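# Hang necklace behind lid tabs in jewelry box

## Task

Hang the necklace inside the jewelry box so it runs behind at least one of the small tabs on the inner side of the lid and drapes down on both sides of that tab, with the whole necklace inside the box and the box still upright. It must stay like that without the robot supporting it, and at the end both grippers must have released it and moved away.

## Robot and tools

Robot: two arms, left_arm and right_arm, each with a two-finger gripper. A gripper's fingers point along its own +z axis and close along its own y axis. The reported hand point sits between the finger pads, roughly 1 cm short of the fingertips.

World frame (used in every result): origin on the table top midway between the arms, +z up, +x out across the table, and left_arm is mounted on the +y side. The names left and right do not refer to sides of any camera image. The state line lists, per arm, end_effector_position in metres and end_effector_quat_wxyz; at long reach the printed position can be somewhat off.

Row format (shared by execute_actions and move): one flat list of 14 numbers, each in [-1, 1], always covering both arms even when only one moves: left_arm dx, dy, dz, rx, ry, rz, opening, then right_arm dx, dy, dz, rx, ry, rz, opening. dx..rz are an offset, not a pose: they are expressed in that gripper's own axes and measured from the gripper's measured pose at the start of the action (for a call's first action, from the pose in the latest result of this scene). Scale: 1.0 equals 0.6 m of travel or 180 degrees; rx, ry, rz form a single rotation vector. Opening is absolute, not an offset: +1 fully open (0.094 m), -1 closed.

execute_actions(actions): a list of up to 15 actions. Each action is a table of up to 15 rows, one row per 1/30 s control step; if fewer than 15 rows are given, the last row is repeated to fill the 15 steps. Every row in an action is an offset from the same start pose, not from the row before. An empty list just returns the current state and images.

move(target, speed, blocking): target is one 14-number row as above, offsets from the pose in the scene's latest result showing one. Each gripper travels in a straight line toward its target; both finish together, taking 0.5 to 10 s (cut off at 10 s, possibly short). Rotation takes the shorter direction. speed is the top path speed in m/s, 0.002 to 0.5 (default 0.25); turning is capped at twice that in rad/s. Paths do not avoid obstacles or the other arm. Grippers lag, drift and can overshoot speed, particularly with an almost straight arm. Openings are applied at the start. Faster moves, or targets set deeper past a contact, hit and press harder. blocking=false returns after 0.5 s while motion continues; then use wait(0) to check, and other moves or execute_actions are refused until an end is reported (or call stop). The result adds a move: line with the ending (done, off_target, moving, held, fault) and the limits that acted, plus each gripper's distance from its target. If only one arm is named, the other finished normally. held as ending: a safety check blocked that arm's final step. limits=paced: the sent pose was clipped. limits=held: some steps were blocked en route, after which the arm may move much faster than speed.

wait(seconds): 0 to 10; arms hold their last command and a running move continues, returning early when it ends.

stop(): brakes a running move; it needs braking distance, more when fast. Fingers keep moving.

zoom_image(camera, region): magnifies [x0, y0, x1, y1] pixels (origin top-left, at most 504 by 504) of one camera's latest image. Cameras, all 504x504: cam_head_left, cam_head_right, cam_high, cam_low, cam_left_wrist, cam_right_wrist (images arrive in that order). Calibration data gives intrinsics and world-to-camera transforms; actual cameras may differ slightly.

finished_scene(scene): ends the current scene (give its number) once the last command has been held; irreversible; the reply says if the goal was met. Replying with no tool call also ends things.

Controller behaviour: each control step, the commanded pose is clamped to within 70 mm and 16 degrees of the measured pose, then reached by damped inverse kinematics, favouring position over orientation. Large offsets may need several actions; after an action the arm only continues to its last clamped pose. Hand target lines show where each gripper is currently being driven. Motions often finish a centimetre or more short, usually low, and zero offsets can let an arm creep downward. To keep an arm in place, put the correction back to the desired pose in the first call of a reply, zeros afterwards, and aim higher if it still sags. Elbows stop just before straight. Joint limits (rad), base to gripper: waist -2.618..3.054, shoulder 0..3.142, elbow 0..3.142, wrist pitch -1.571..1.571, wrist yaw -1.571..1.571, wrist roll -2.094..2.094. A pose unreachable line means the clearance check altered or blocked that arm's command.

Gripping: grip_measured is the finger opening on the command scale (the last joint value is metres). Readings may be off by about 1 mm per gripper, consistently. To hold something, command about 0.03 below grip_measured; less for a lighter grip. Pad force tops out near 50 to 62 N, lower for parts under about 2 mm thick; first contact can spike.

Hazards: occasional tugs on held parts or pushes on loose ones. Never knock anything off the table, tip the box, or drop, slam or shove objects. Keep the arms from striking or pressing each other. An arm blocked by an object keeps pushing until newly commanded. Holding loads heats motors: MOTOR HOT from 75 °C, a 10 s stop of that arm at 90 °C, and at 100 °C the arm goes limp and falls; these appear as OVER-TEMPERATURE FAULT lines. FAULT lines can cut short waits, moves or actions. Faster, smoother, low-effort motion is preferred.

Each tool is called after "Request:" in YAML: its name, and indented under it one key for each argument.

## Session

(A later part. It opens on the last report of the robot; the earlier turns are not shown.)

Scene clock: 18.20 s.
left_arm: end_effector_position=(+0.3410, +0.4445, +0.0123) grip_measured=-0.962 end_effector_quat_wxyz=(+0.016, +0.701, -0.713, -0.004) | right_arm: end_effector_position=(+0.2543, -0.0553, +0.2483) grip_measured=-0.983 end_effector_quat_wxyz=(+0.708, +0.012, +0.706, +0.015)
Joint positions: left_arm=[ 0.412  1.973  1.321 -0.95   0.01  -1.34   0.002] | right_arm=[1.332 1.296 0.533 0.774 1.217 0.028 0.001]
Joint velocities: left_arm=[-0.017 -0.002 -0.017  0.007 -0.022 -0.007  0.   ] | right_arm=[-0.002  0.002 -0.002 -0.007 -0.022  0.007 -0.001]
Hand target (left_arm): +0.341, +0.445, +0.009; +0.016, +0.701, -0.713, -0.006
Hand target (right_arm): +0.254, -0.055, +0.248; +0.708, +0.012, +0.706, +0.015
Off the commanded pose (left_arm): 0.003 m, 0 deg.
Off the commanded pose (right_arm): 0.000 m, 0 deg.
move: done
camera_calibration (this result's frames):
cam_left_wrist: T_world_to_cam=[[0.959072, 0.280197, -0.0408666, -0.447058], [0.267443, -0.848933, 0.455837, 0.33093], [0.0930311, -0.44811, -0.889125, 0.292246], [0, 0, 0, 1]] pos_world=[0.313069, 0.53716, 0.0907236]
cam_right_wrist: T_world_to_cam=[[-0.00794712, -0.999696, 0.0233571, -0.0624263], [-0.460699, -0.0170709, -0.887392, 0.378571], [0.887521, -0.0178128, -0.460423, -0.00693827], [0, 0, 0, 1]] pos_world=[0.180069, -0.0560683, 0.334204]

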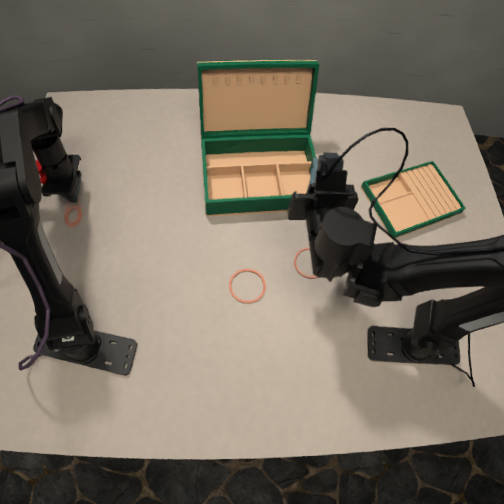

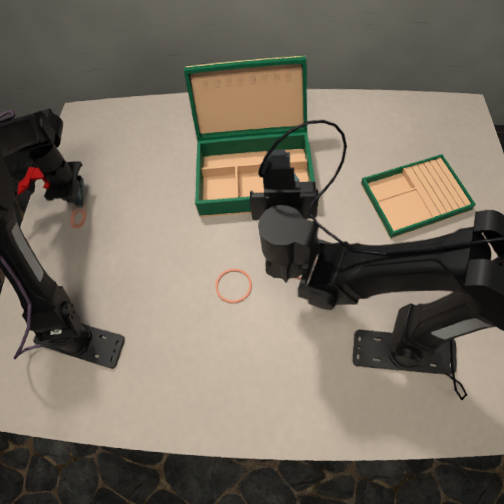

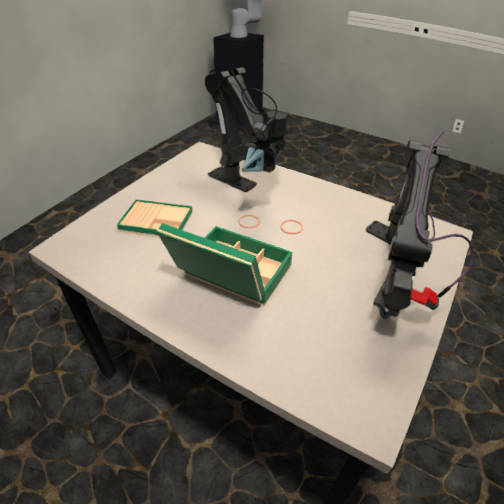

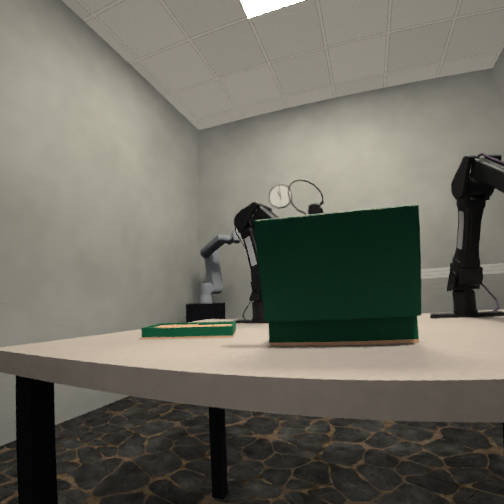

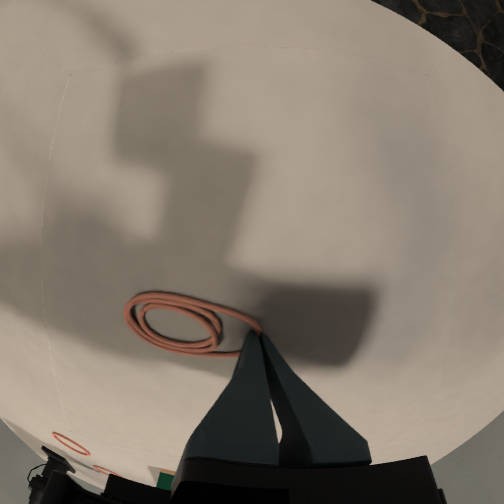

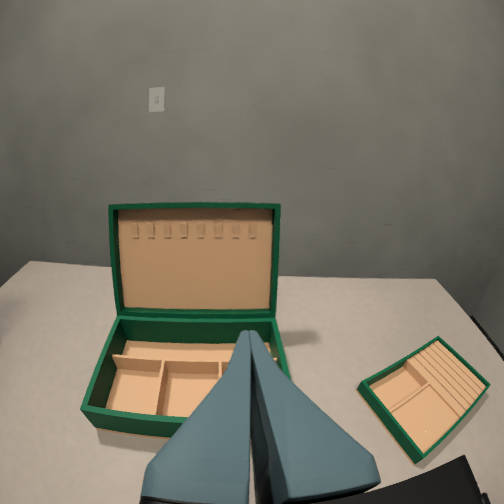

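Request:
move:
  target: [0.24,-0.033,-0.45,0.333,0,0,-0.995,0,-0.1,0.1,-0.1,0,0,-1]
  speed: 0.15

Scene clock: 22.53 s.
left_arm: end_effector_position=(+0.3654, +0.3040, +0.2703) grip_measured=-0.980 end_effector_quat_wxyz=(-0.318, +0.621, -0.631, +0.339) | right_arm: end_effector_position=(+0.3166, -0.1092, +0.2433) grip_measured=-0.983 end_effector_quat_wxyz=(+0.698, -0.101, +0.699, +0.122)
Joint positions: left_arm=[-0.085  1.186  1.142 -0.575 -0.199 -1.735  0.001] | right_arm=[0.755 1.06  0.384 0.68  0.33  0.028 0.001]
Joint velocities: left_arm=[ 0.027 -0.017 -0.017 -0.007 -0.022 -0.037 -0.   ] | right_arm=[-0.012 -0.007 -0.012 -0.022 -0.051  0.051  0.   ]
Hand target (left_arm): +0.365, +0.303, +0.285; -0.332, +0.614, -0.621, +0.356
Hand target (right_arm): +0.314, -0.113, +0.247; +0.702, -0.101, +0.694, +0.124
Off the commanded pose (left_arm): 0.014 m, 3 deg.
Off the commanded pose (right_arm): 0.007 m, 1 deg.
move: off_target (left_arm)
camera_calibration (this result's frames):
cam_left_wrist: T_world_to_cam=[[0.558389, 0.298045, 0.77419, -0.49989], [-0.238739, -0.83602, 0.494039, 0.258212], [0.794484, -0.460695, -0.39567, 0.0705811], [0, 0, 0, 1]] pos_world=[0.284703, 0.397376, 0.28737]
cam_right_wrist: T_world_to_cam=[[0.297802, -0.954072, 0.0325758, -0.209761], [-0.431032, -0.164832, -0.887154, 0.376357], [0.851778, 0.250155, -0.460323, -0.0249002], [0, 0, 0, 1]] pos_world=[0.245898, -0.131862, 0.329257]

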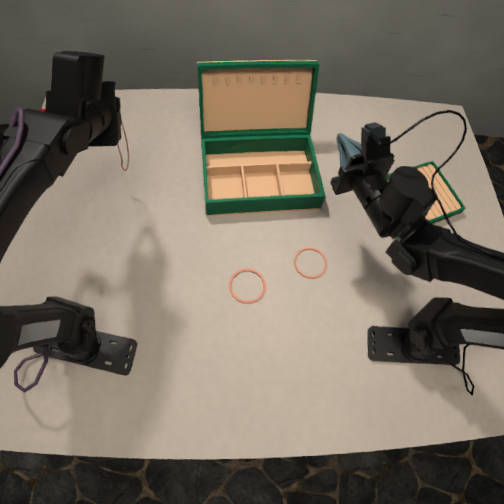

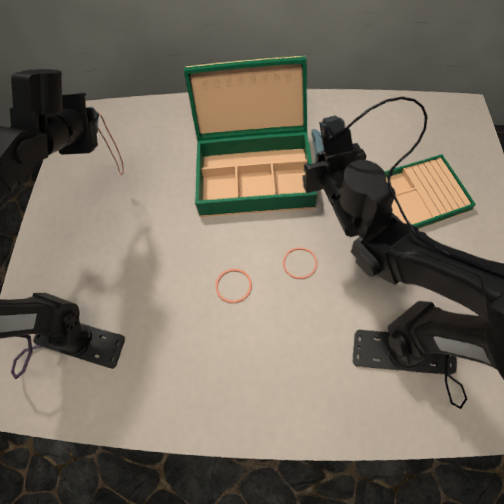

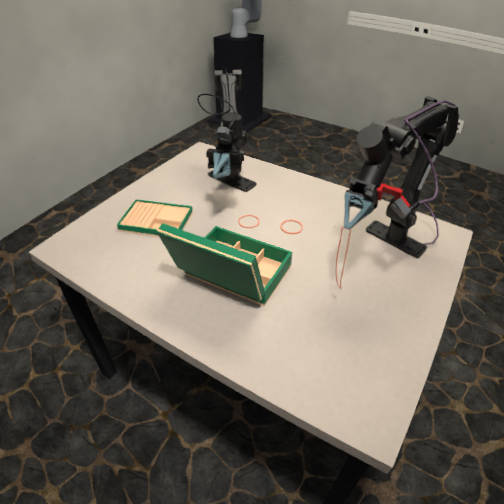

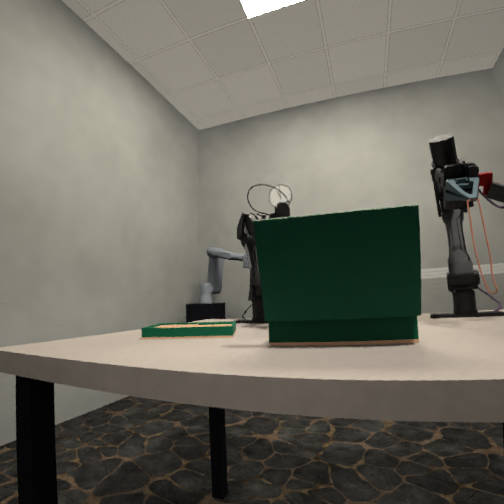

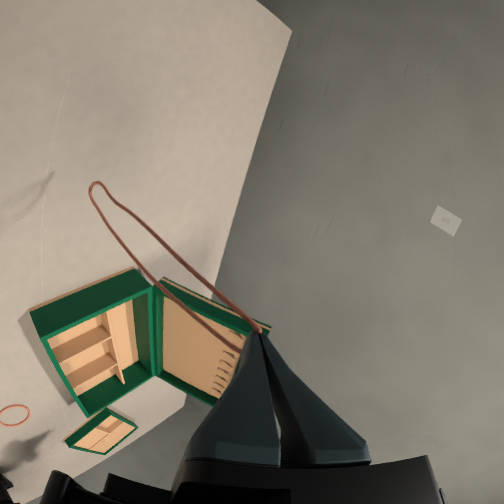

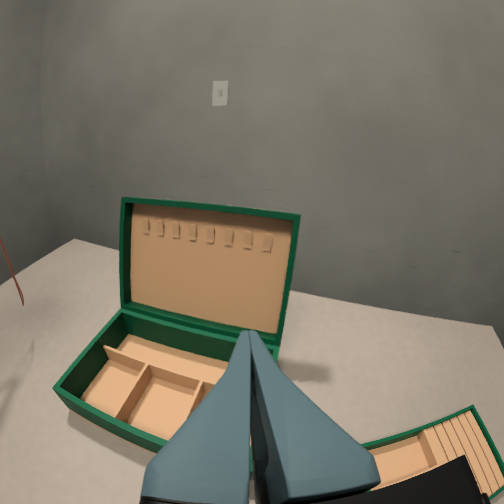

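Request:
move:
  target: [0.373,-0.084,0.075,0.04,0,0,-1,0,0,0,0,0,0,-1]
  speed: 0.1

Scene clock: 25.70 s.
left_arm: end_effector_position=(+0.4236, +0.0794, +0.2657) grip_measured=-0.980 end_effector_quat_wxyz=(-0.347, +0.599, -0.623, +0.363) | right_arm: end_effector_position=(+0.3165, -0.1088, +0.2433) grip_measured=-0.983 end_effector_quat_wxyz=(+0.698, -0.102, +0.698, +0.122)
Joint positions: left_arm=[-0.624  1.821  1.675 -0.53  -0.657 -2.031  0.001] | right_arm=[0.755 1.06  0.384 0.68  0.328 0.028 0.001]
Joint velocities: left_arm=[-0.007  0.002  0.012  0.007 -0.022  0.022 -0.   ] | right_arm=[ 0.007  0.002  0.012  0.022 -0.022 -0.037 -0.001]
Hand target (left_arm): +0.424, +0.079, +0.287; -0.354, +0.600, -0.609, +0.378
Hand target (right_arm): +0.317, -0.109, +0.243; +0.698, -0.101, +0.699, +0.122
Off the commanded pose (left_arm): 0.025 m, 3 deg.
Off the commanded pose (right_arm): 0.000 m, 0 deg.
move: off_target (left_arm)
camera_calibration (this result's frames):
cam_left_wrist: T_world_to_cam=[[0.492413, 0.280743, 0.82384, -0.445753], [-0.291109, -0.83891, 0.459876, 0.118015], [0.820235, -0.466276, -0.331363, -0.108538], [0, 0, 0, 1]] pos_world=[0.342876, 0.173537, 0.276991]
cam_right_wrist: T_world_to_cam=[[0.299985, -0.953387, 0.0325843, -0.209972], [-0.430649, -0.165825, -0.887155, 0.376137], [0.851205, 0.252101, -0.46032, -0.0244966], [0, 0, 0, 1]] pos_world=[0.245823, -0.131636, 0.329257]

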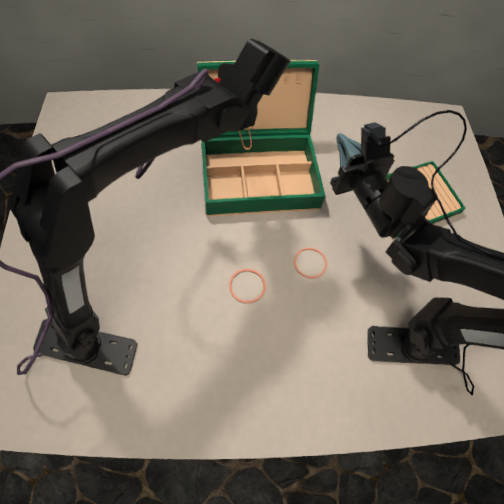

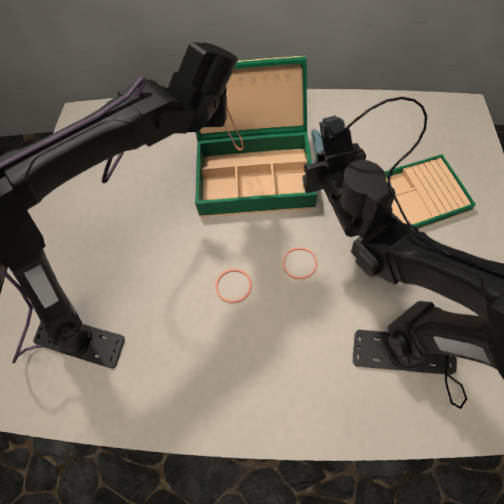

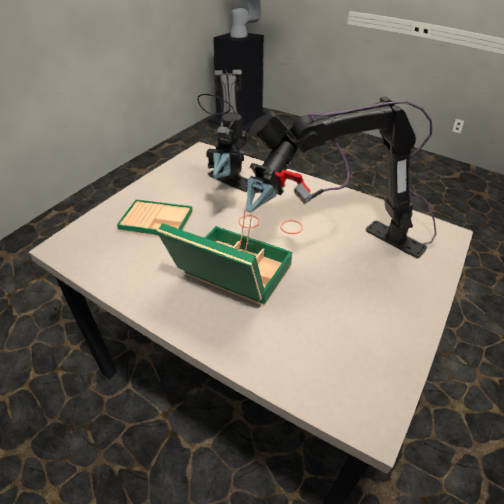

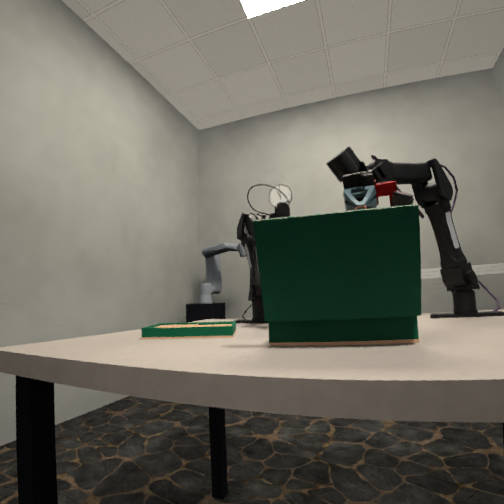

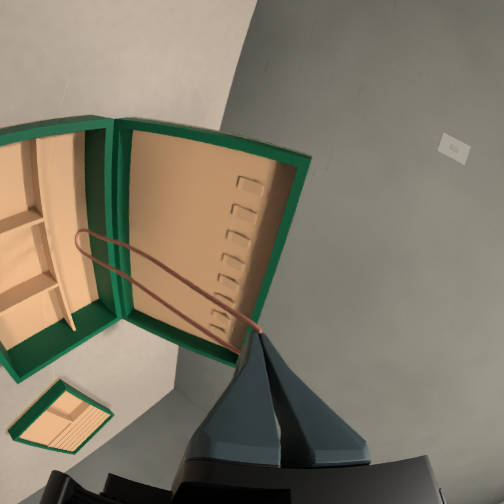

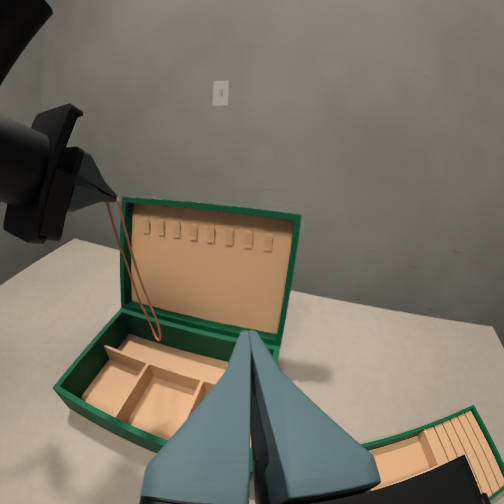

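Request:
move:
  target: [-0.008,-0.025,0.09,0,0,0,-1,0,0,0,0,0,0,-1]
  speed: 0.05

Request:
zoom_image:
  camera: "cam_left_wrist"
  region: [150, 200, 350, 400]

Request:
zoom_image:
  camera: "cam_right_wrist"
  region: [100, 170, 260, 330]

Scene clock: 29.57 s.
left_arm: end_effector_position=(+0.4688, +0.0824, +0.2260) grip_measured=-0.980 end_effector_quat_wxyz=(-0.338, +0.602, -0.639, +0.340) | right_arm: end_effector_position=(+0.3165, -0.1088, +0.2433) grip_measured=-0.983 end_effector_quat_wxyz=(+0.698, -0.102, +0.698, +0.122)
Joint positions: left_arm=[-0.536  1.961  1.74  -0.48  -0.575 -1.973  0.001] | right_arm=[0.755 1.06  0.384 0.68  0.328 0.028 0.001]
Joint velocities: left_arm=[ 0.002 -0.007  0.012 -0.095  0.022 -0.051 -0.001] | right_arm=[ 0.012 -0.007  0.002 -0.066  0.037  0.037 -0.   ]
Hand target (left_arm): +0.477, +0.083, +0.252; -0.347, +0.599, -0.623, +0.364
Hand target (right_arm): +0.316, -0.109, +0.243; +0.698, -0.102, +0.698, +0.122
Off the commanded pose (left_arm): 0.028 m, 3 deg.
Off the commanded pose (right_arm): 0.000 m, 0 deg.
move: off_target (left_arm)
camera_calibration (this result's frames):
cam_left_wrist: T_world_to_cam=[[0.536191, 0.25461, 0.804781, -0.450282], [-0.271534, -0.850717, 0.450054, 0.146026], [0.79923, -0.459841, -0.387012, -0.135429], [0, 0, 0, 1]] pos_world=[0.389327, 0.176598, 0.244247]
cam_right_wrist: T_world_to_cam=[[0.299985, -0.953387, 0.0325843, -0.209972], [-0.430649, -0.165825, -0.887155, 0.376137], [0.851205, 0.252101, -0.46032, -0.0244966], [0, 0, 0, 1]] pos_world=[0.245823, -0.131636, 0.329257]

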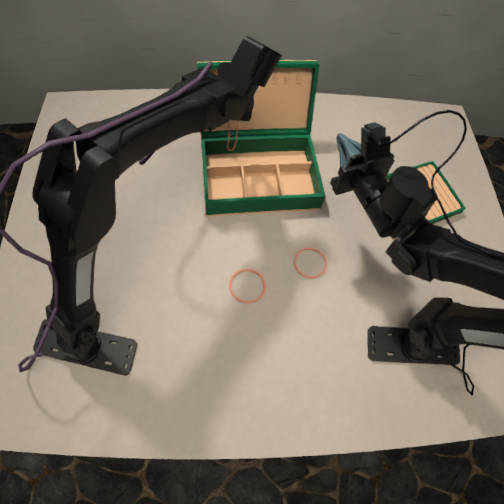

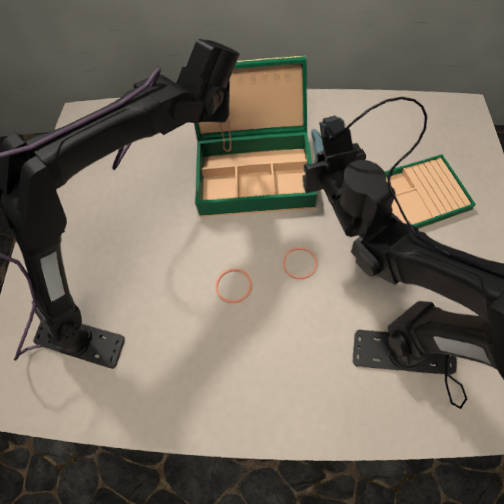

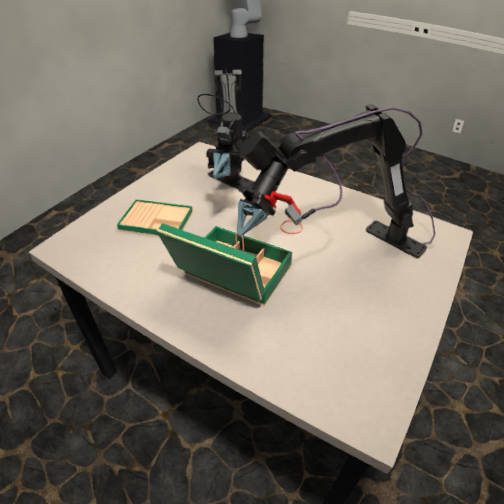

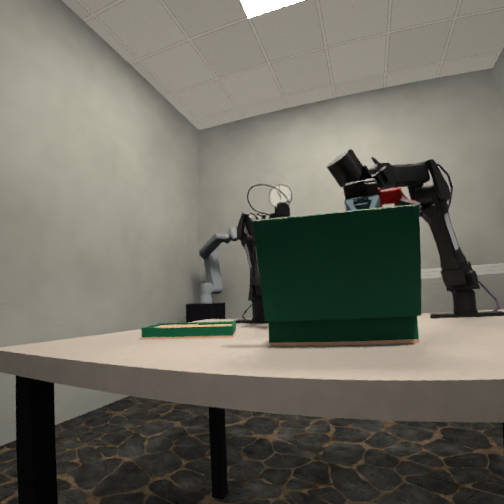

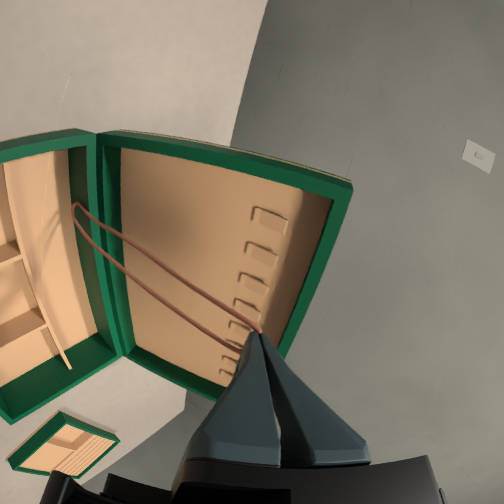

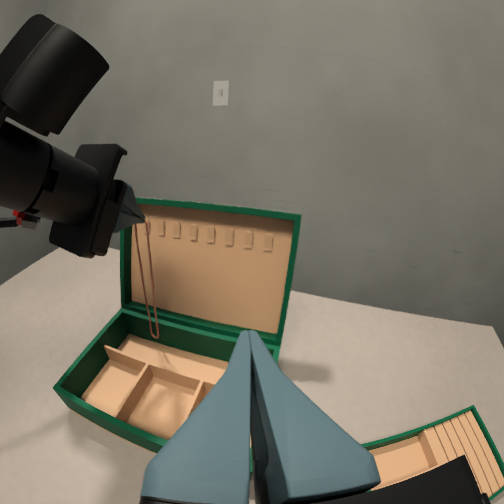

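Region (150, 200, 350, 400) of cam_left_wrist's 504x504 image, scaled by 2.520, with more detail than that image has.

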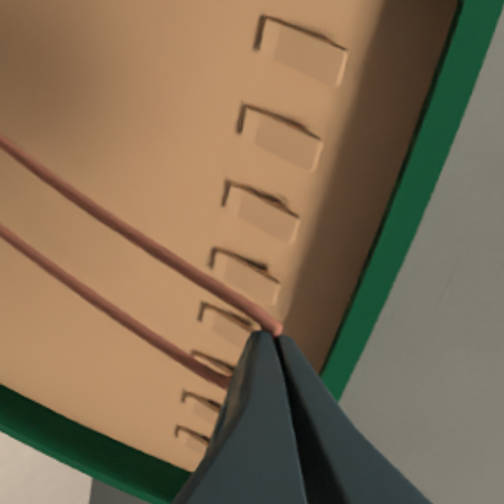

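Region (100, 170, 260, 330) of cam_right_wrist's 504x504 image, scaled by 3.150, with more detail than that image has.

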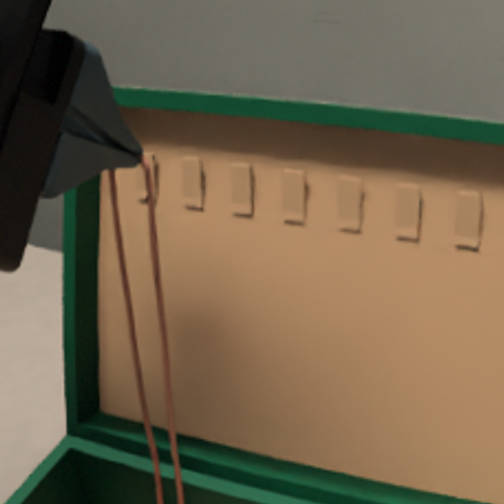

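Request:
move:
  target: [-0.003,-0.057,0.04,0.06,0,0,-1,0,0,0,0,0,0,-1]
  speed: 0.03

Request:
zoom_image:
  camera: "cam_left_wrist"
  region: [150, 200, 350, 400]

Request:
zoom_image:
  camera: "cam_right_wrist"
  region: [100, 170, 260, 330]

Scene clock: 34.80 s.
left_arm: end_effector_position=(+0.5036, +0.0735, +0.2404) grip_measured=-0.980 end_effector_quat_wxyz=(-0.380, +0.567, -0.610, +0.402) | right_arm: end_effector_position=(+0.3165, -0.1088, +0.2433) grip_measured=-0.983 end_effector_quat_wxyz=(+0.698, -0.102, +0.698, +0.122)
Joint positions: left_arm=[-0.51   2.     1.695 -0.179 -0.587 -1.845  0.001] | right_arm=[0.755 1.06  0.384 0.68  0.328 0.028 0.001]
Joint velocities: left_arm=[ 0.002 -0.002  0.007 -0.007  0.066 -0.037  0.001] | right_arm=[ 0.002  0.027 -0.007 -0.007 -0.037  0.066  0.001]
Hand target (left_arm): +0.507, +0.082, +0.242; -0.393, +0.567, -0.604, +0.398
Hand target (right_arm): +0.316, -0.109, +0.243; +0.698, -0.102, +0.698, +0.122
Off the commanded pose (left_arm): 0.010 m, 2 deg.
Off the commanded pose (right_arm): 0.000 m, 0 deg.
move: done
camera_calibration (this result's frames):
cam_left_wrist: T_world_to_cam=[[0.396693, 0.264104, 0.879138, -0.426577], [-0.366559, -0.83247, 0.415486, 0.196205], [0.841587, -0.487077, -0.233426, -0.218062], [0, 0, 0, 1]] pos_world=[0.424659, 0.169782, 0.242598]
cam_right_wrist: T_world_to_cam=[[0.299985, -0.953387, 0.0325843, -0.209972], [-0.430649, -0.165825, -0.887155, 0.376137], [0.851205, 0.252101, -0.46032, -0.0244966], [0, 0, 0, 1]] pos_world=[0.245823, -0.131636, 0.329257]

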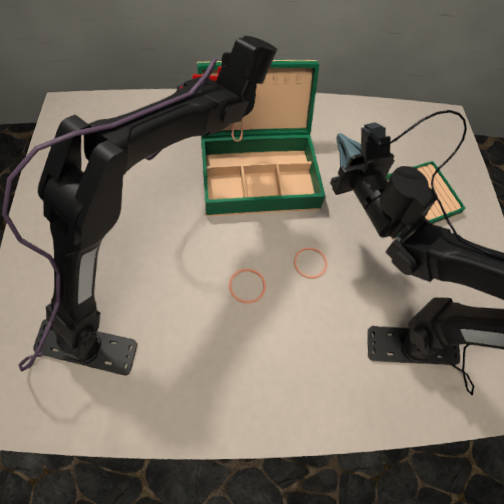

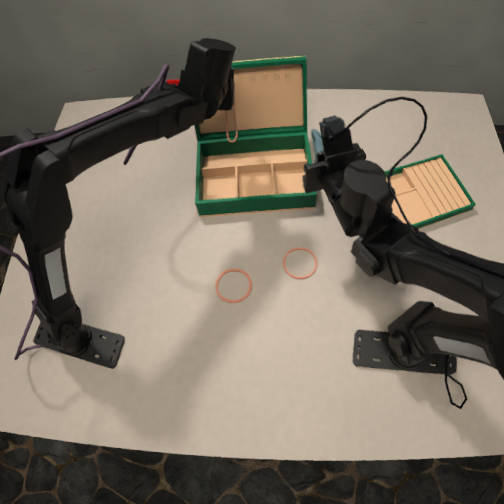

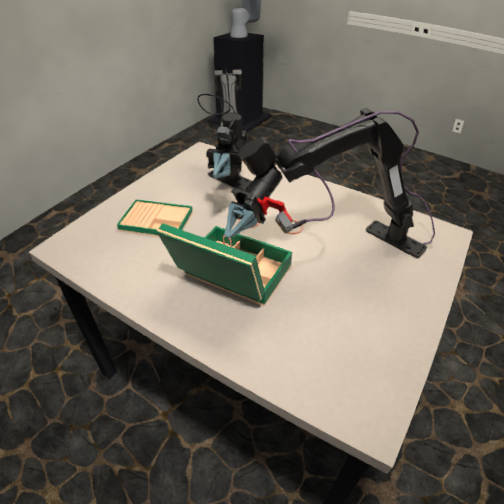

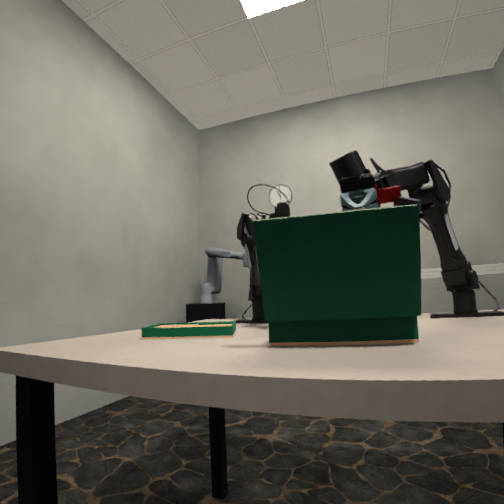

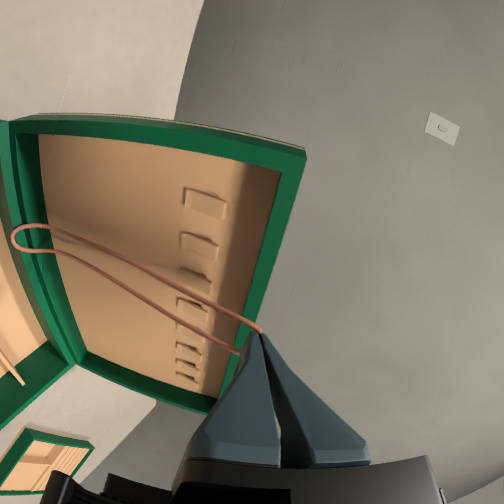

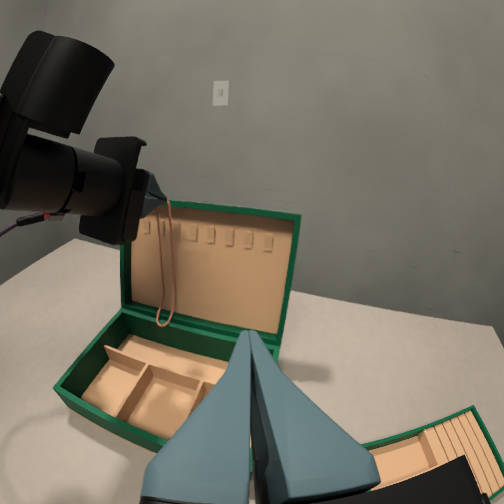

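Region (150, 200, 350, 400) of cam_left_wrist's 504x504 image, scaled by 2.520, with more detail than that image has.

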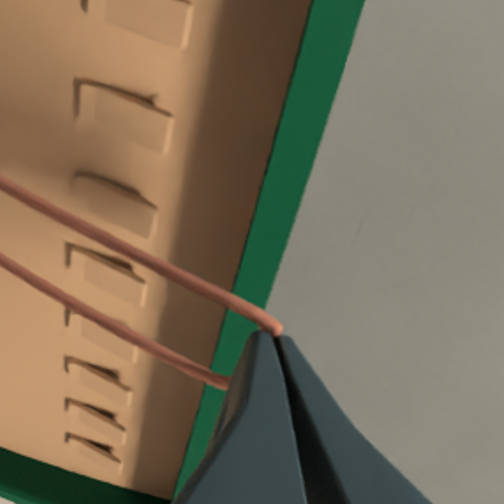

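Region (100, 170, 260, 330) of cam_right_wrist's 504x504 image, scaled by 3.150, with more detail than that image has.

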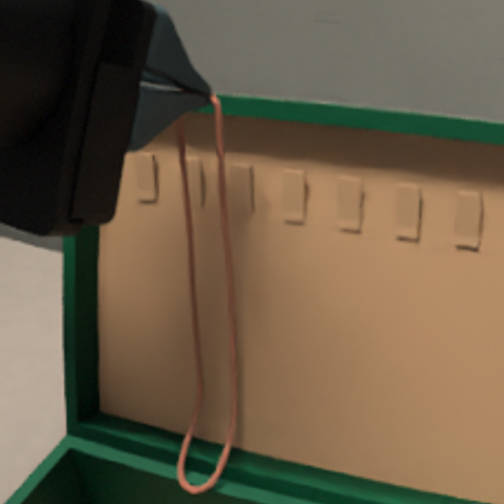

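Request:
move:
  target: [-0.025,0.033,0.0,0,0,0,-1,0,0,0,0,0,0,-1]
  speed: 0.03

Request:
zoom_image:
  camera: "cam_left_wrist"
  region: [150, 200, 350, 400]

Request:
zoom_image:
  camera: "cam_right_wrist"
  region: [100, 170, 260, 330]

Scene clock: 36.57 s.
left_arm: end_effector_position=(+0.4962, +0.0816, +0.2055) grip_measured=-0.980 end_effector_quat_wxyz=(-0.373, +0.567, -0.623, +0.389) | right_arm: end_effector_position=(+0.3165, -0.1088, +0.2433) grip_measured=-0.983 end_effector_quat_wxyz=(+0.698, -0.102, +0.698, +0.122)
Joint positions: left_arm=[-0.503  1.982  1.561 -0.099 -0.569 -1.844  0.001] | right_arm=[0.755 1.06  0.384 0.68  0.328 0.028 0.001]
Joint velocities: left_arm=[-0.012  0.002  0.002 -0.022  0.007  0.022  0.   ] | right_arm=[-0.002  0.017  0.002  0.022  0.037  0.007 -0.001]
Hand target (left_arm): +0.497, +0.089, +0.223; +0.381, -0.567, +0.610, -0.402
Hand target (right_arm): +0.316, -0.109, +0.243; +0.698, -0.102, +0.698, +0.122
Off the commanded pose (left_arm): 0.018 m, 2 deg.
Off the commanded pose (right_arm): 0.000 m, 0 deg.
move: off_target (left_arm)
camera_calibration (this result's frames):
cam_left_wrist: T_world_to_cam=[[0.428308, 0.24467, 0.869878, -0.407197], [-0.360752, -0.836307, 0.412854, 0.212744], [0.828499, -0.490639, -0.269932, -0.201686], [0, 0, 0, 1]] pos_world=[0.41825, 0.178593, 0.211939]
cam_right_wrist: T_world_to_cam=[[0.299985, -0.953387, 0.0325843, -0.209972], [-0.430649, -0.165825, -0.887155, 0.376137], [0.851205, 0.252101, -0.46032, -0.0244966], [0, 0, 0, 1]] pos_world=[0.245823, -0.131636, 0.329257]

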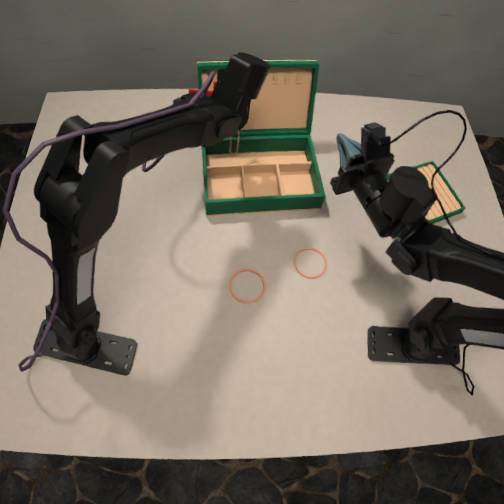

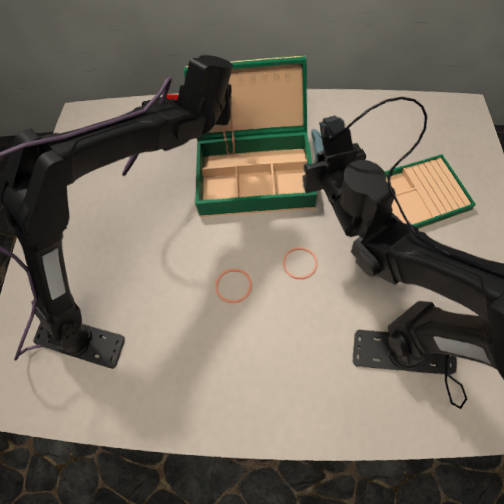

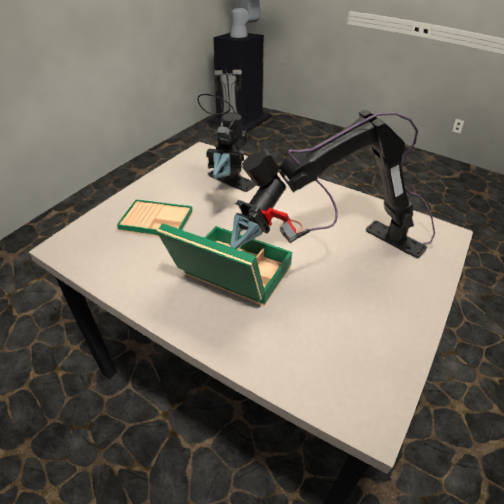

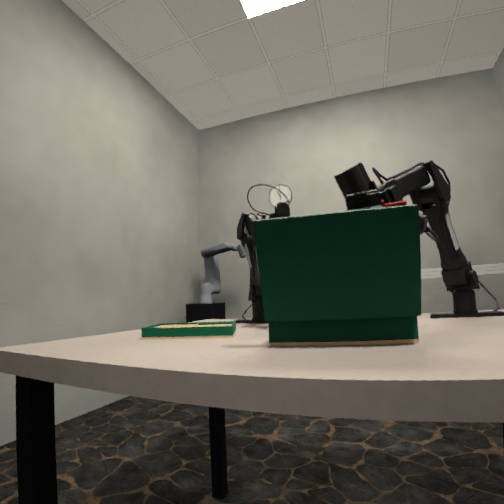

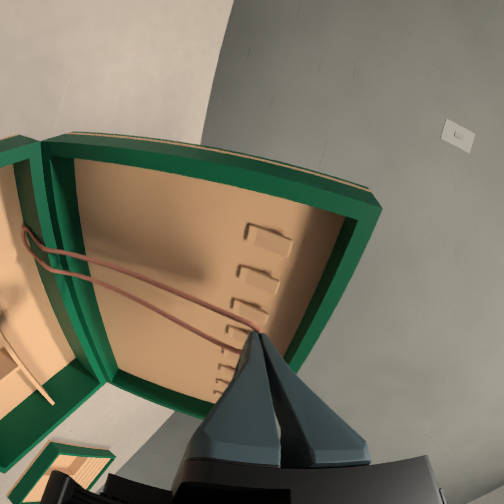

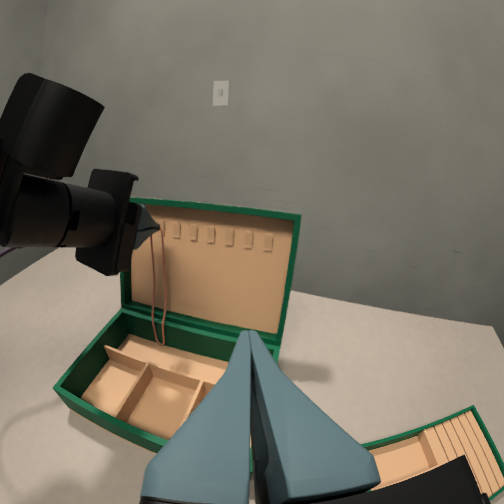

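Region (150, 200, 350, 400) of cam_left_wrist's 504x504 image, scaled by 2.520, with more detail than that image has.

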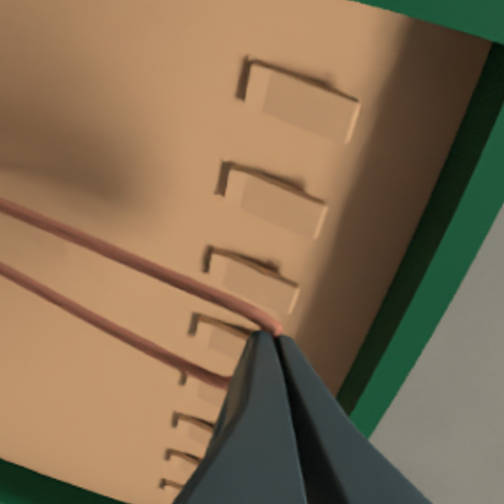

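Region (100, 170, 260, 330) of cam_right_wrist's 504x504 image, scaled by 3.150, with more detail than that image has.

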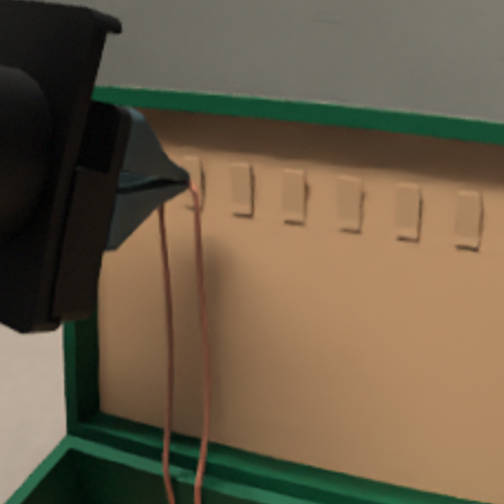

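Request:
move:
  target: [-0.011,-0.062,0.009,0.0,0,0,-1,0,0,0,0,0,0,-1]
  speed: 0.02

Request:
zoom_image:
  camera: "cam_left_wrist"
  region: [150, 200, 350, 400]

Request:
zoom_image:
  camera: "cam_right_wrist"
  region: [120, 180, 220, 280]

Scene clock: 39.20 s.
left_arm: end_effector_position=(+0.5099, +0.0823, +0.2174) grip_measured=-0.980 end_effector_quat_wxyz=(-0.365, +0.569, -0.631, +0.380) | right_arm: end_effector_position=(+0.3165, -0.1088, +0.2433) grip_measured=-0.983 end_effector_quat_wxyz=(+0.698, -0.102, +0.698, +0.122)
Joint positions: left_arm=[-0.477  2.021  1.689 -0.211 -0.534 -1.838  0.001] | right_arm=[0.755 1.06  0.384 0.68  0.328 0.028 0.001]
Joint velocities: left_arm=[-0.017  0.007 -0.012 -0.007  0.022 -0.007  0.   ] | right_arm=[ 0.002 -0.012  0.017  0.037 -0.051 -0.022  0.   ]
Hand target (left_arm): +0.516, +0.086, +0.237; +0.373, -0.567, +0.623, -0.389
Hand target (right_arm): +0.316, -0.109, +0.243; +0.698, -0.102, +0.698, +0.122
Off the commanded pose (left_arm): 0.021 m, 2 deg.
Off the commanded pose (right_arm): 0.000 m, 0 deg.
move: off_target (left_arm)
camera_calibration (this result's frames):
cam_left_wrist: T_world_to_cam=[[0.45479, 0.235985, 0.858765, -0.434046], [-0.355001, -0.836303, 0.417816, 0.209311], [0.816786, -0.494881, -0.296568, -0.197444], [0, 0, 0, 1]] pos_world=[0.432976, 0.179764, 0.226735]
cam_right_wrist: T_world_to_cam=[[0.299985, -0.953387, 0.0325843, -0.209972], [-0.430649, -0.165825, -0.887155, 0.376137], [0.851205, 0.252101, -0.46032, -0.0244966], [0, 0, 0, 1]] pos_world=[0.245823, -0.131636, 0.329257]

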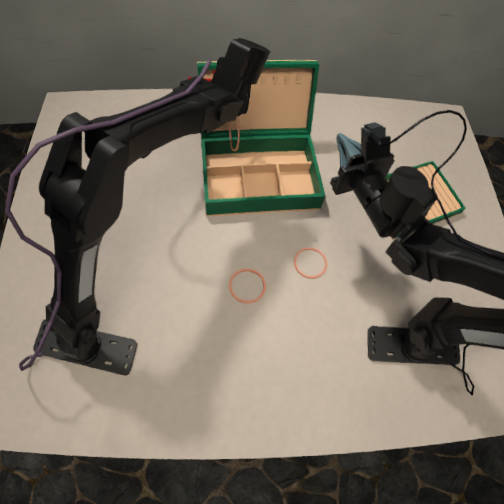

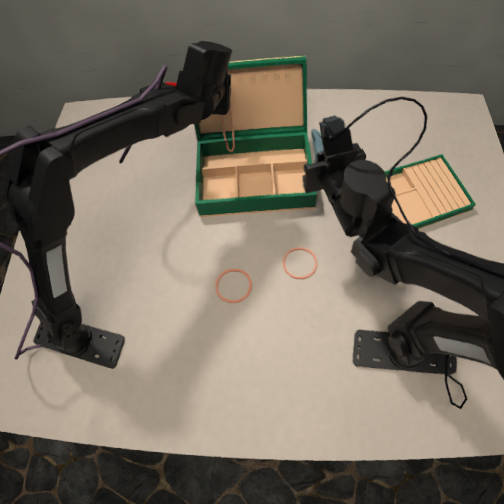

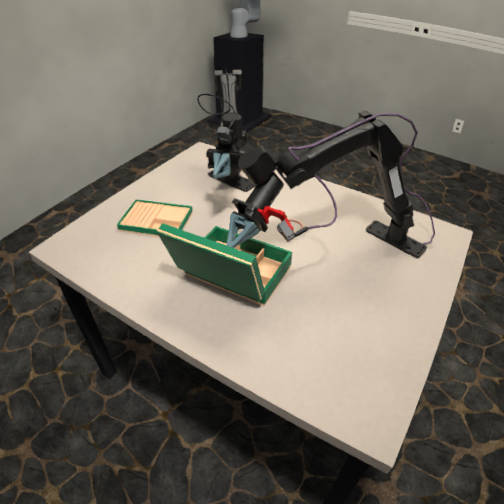

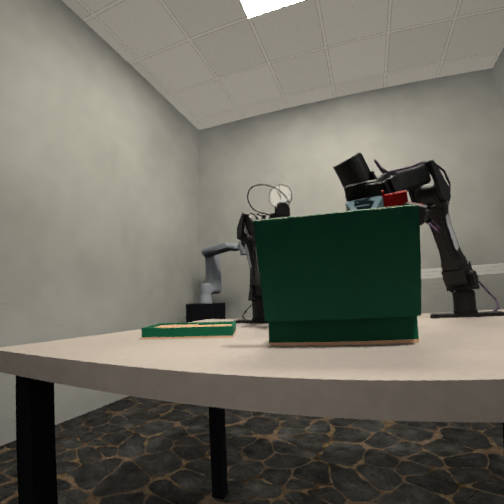

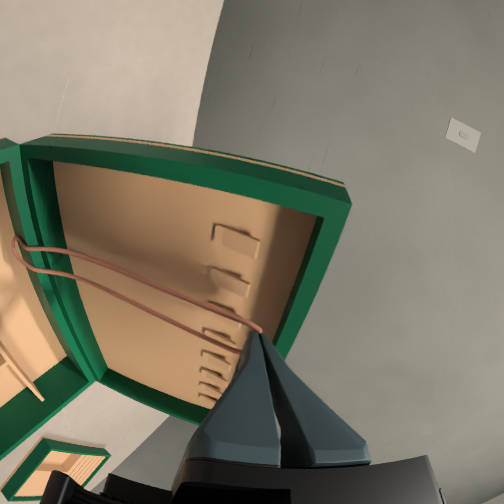

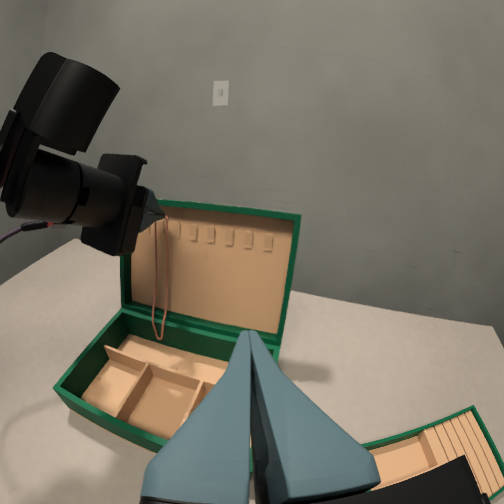

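Region (150, 200, 350, 400) of cam_left_wrist's 504x504 image, scaled by 2.520, with more detail than that image has.

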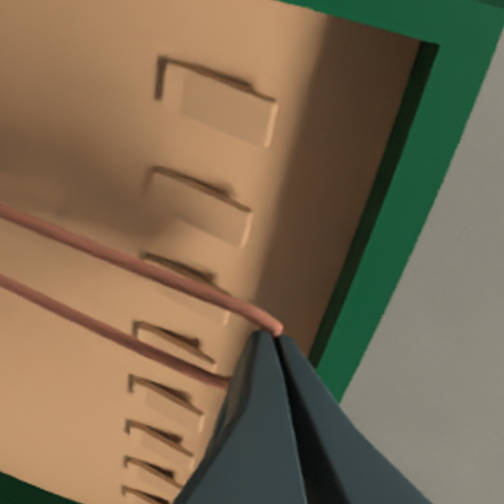

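Region (120, 180, 220, 280) of cam_right_wrist's 504x504 image, scaled by 5.040, with more detail than that image has.

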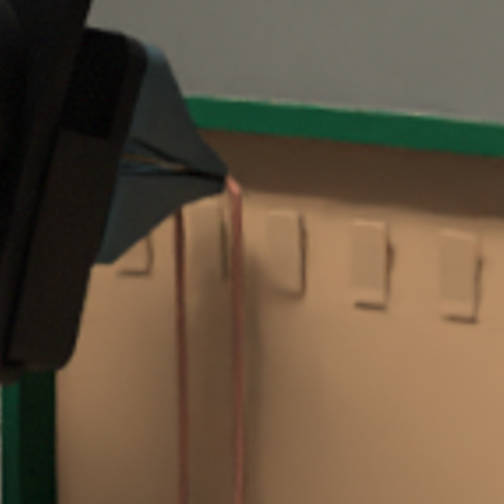

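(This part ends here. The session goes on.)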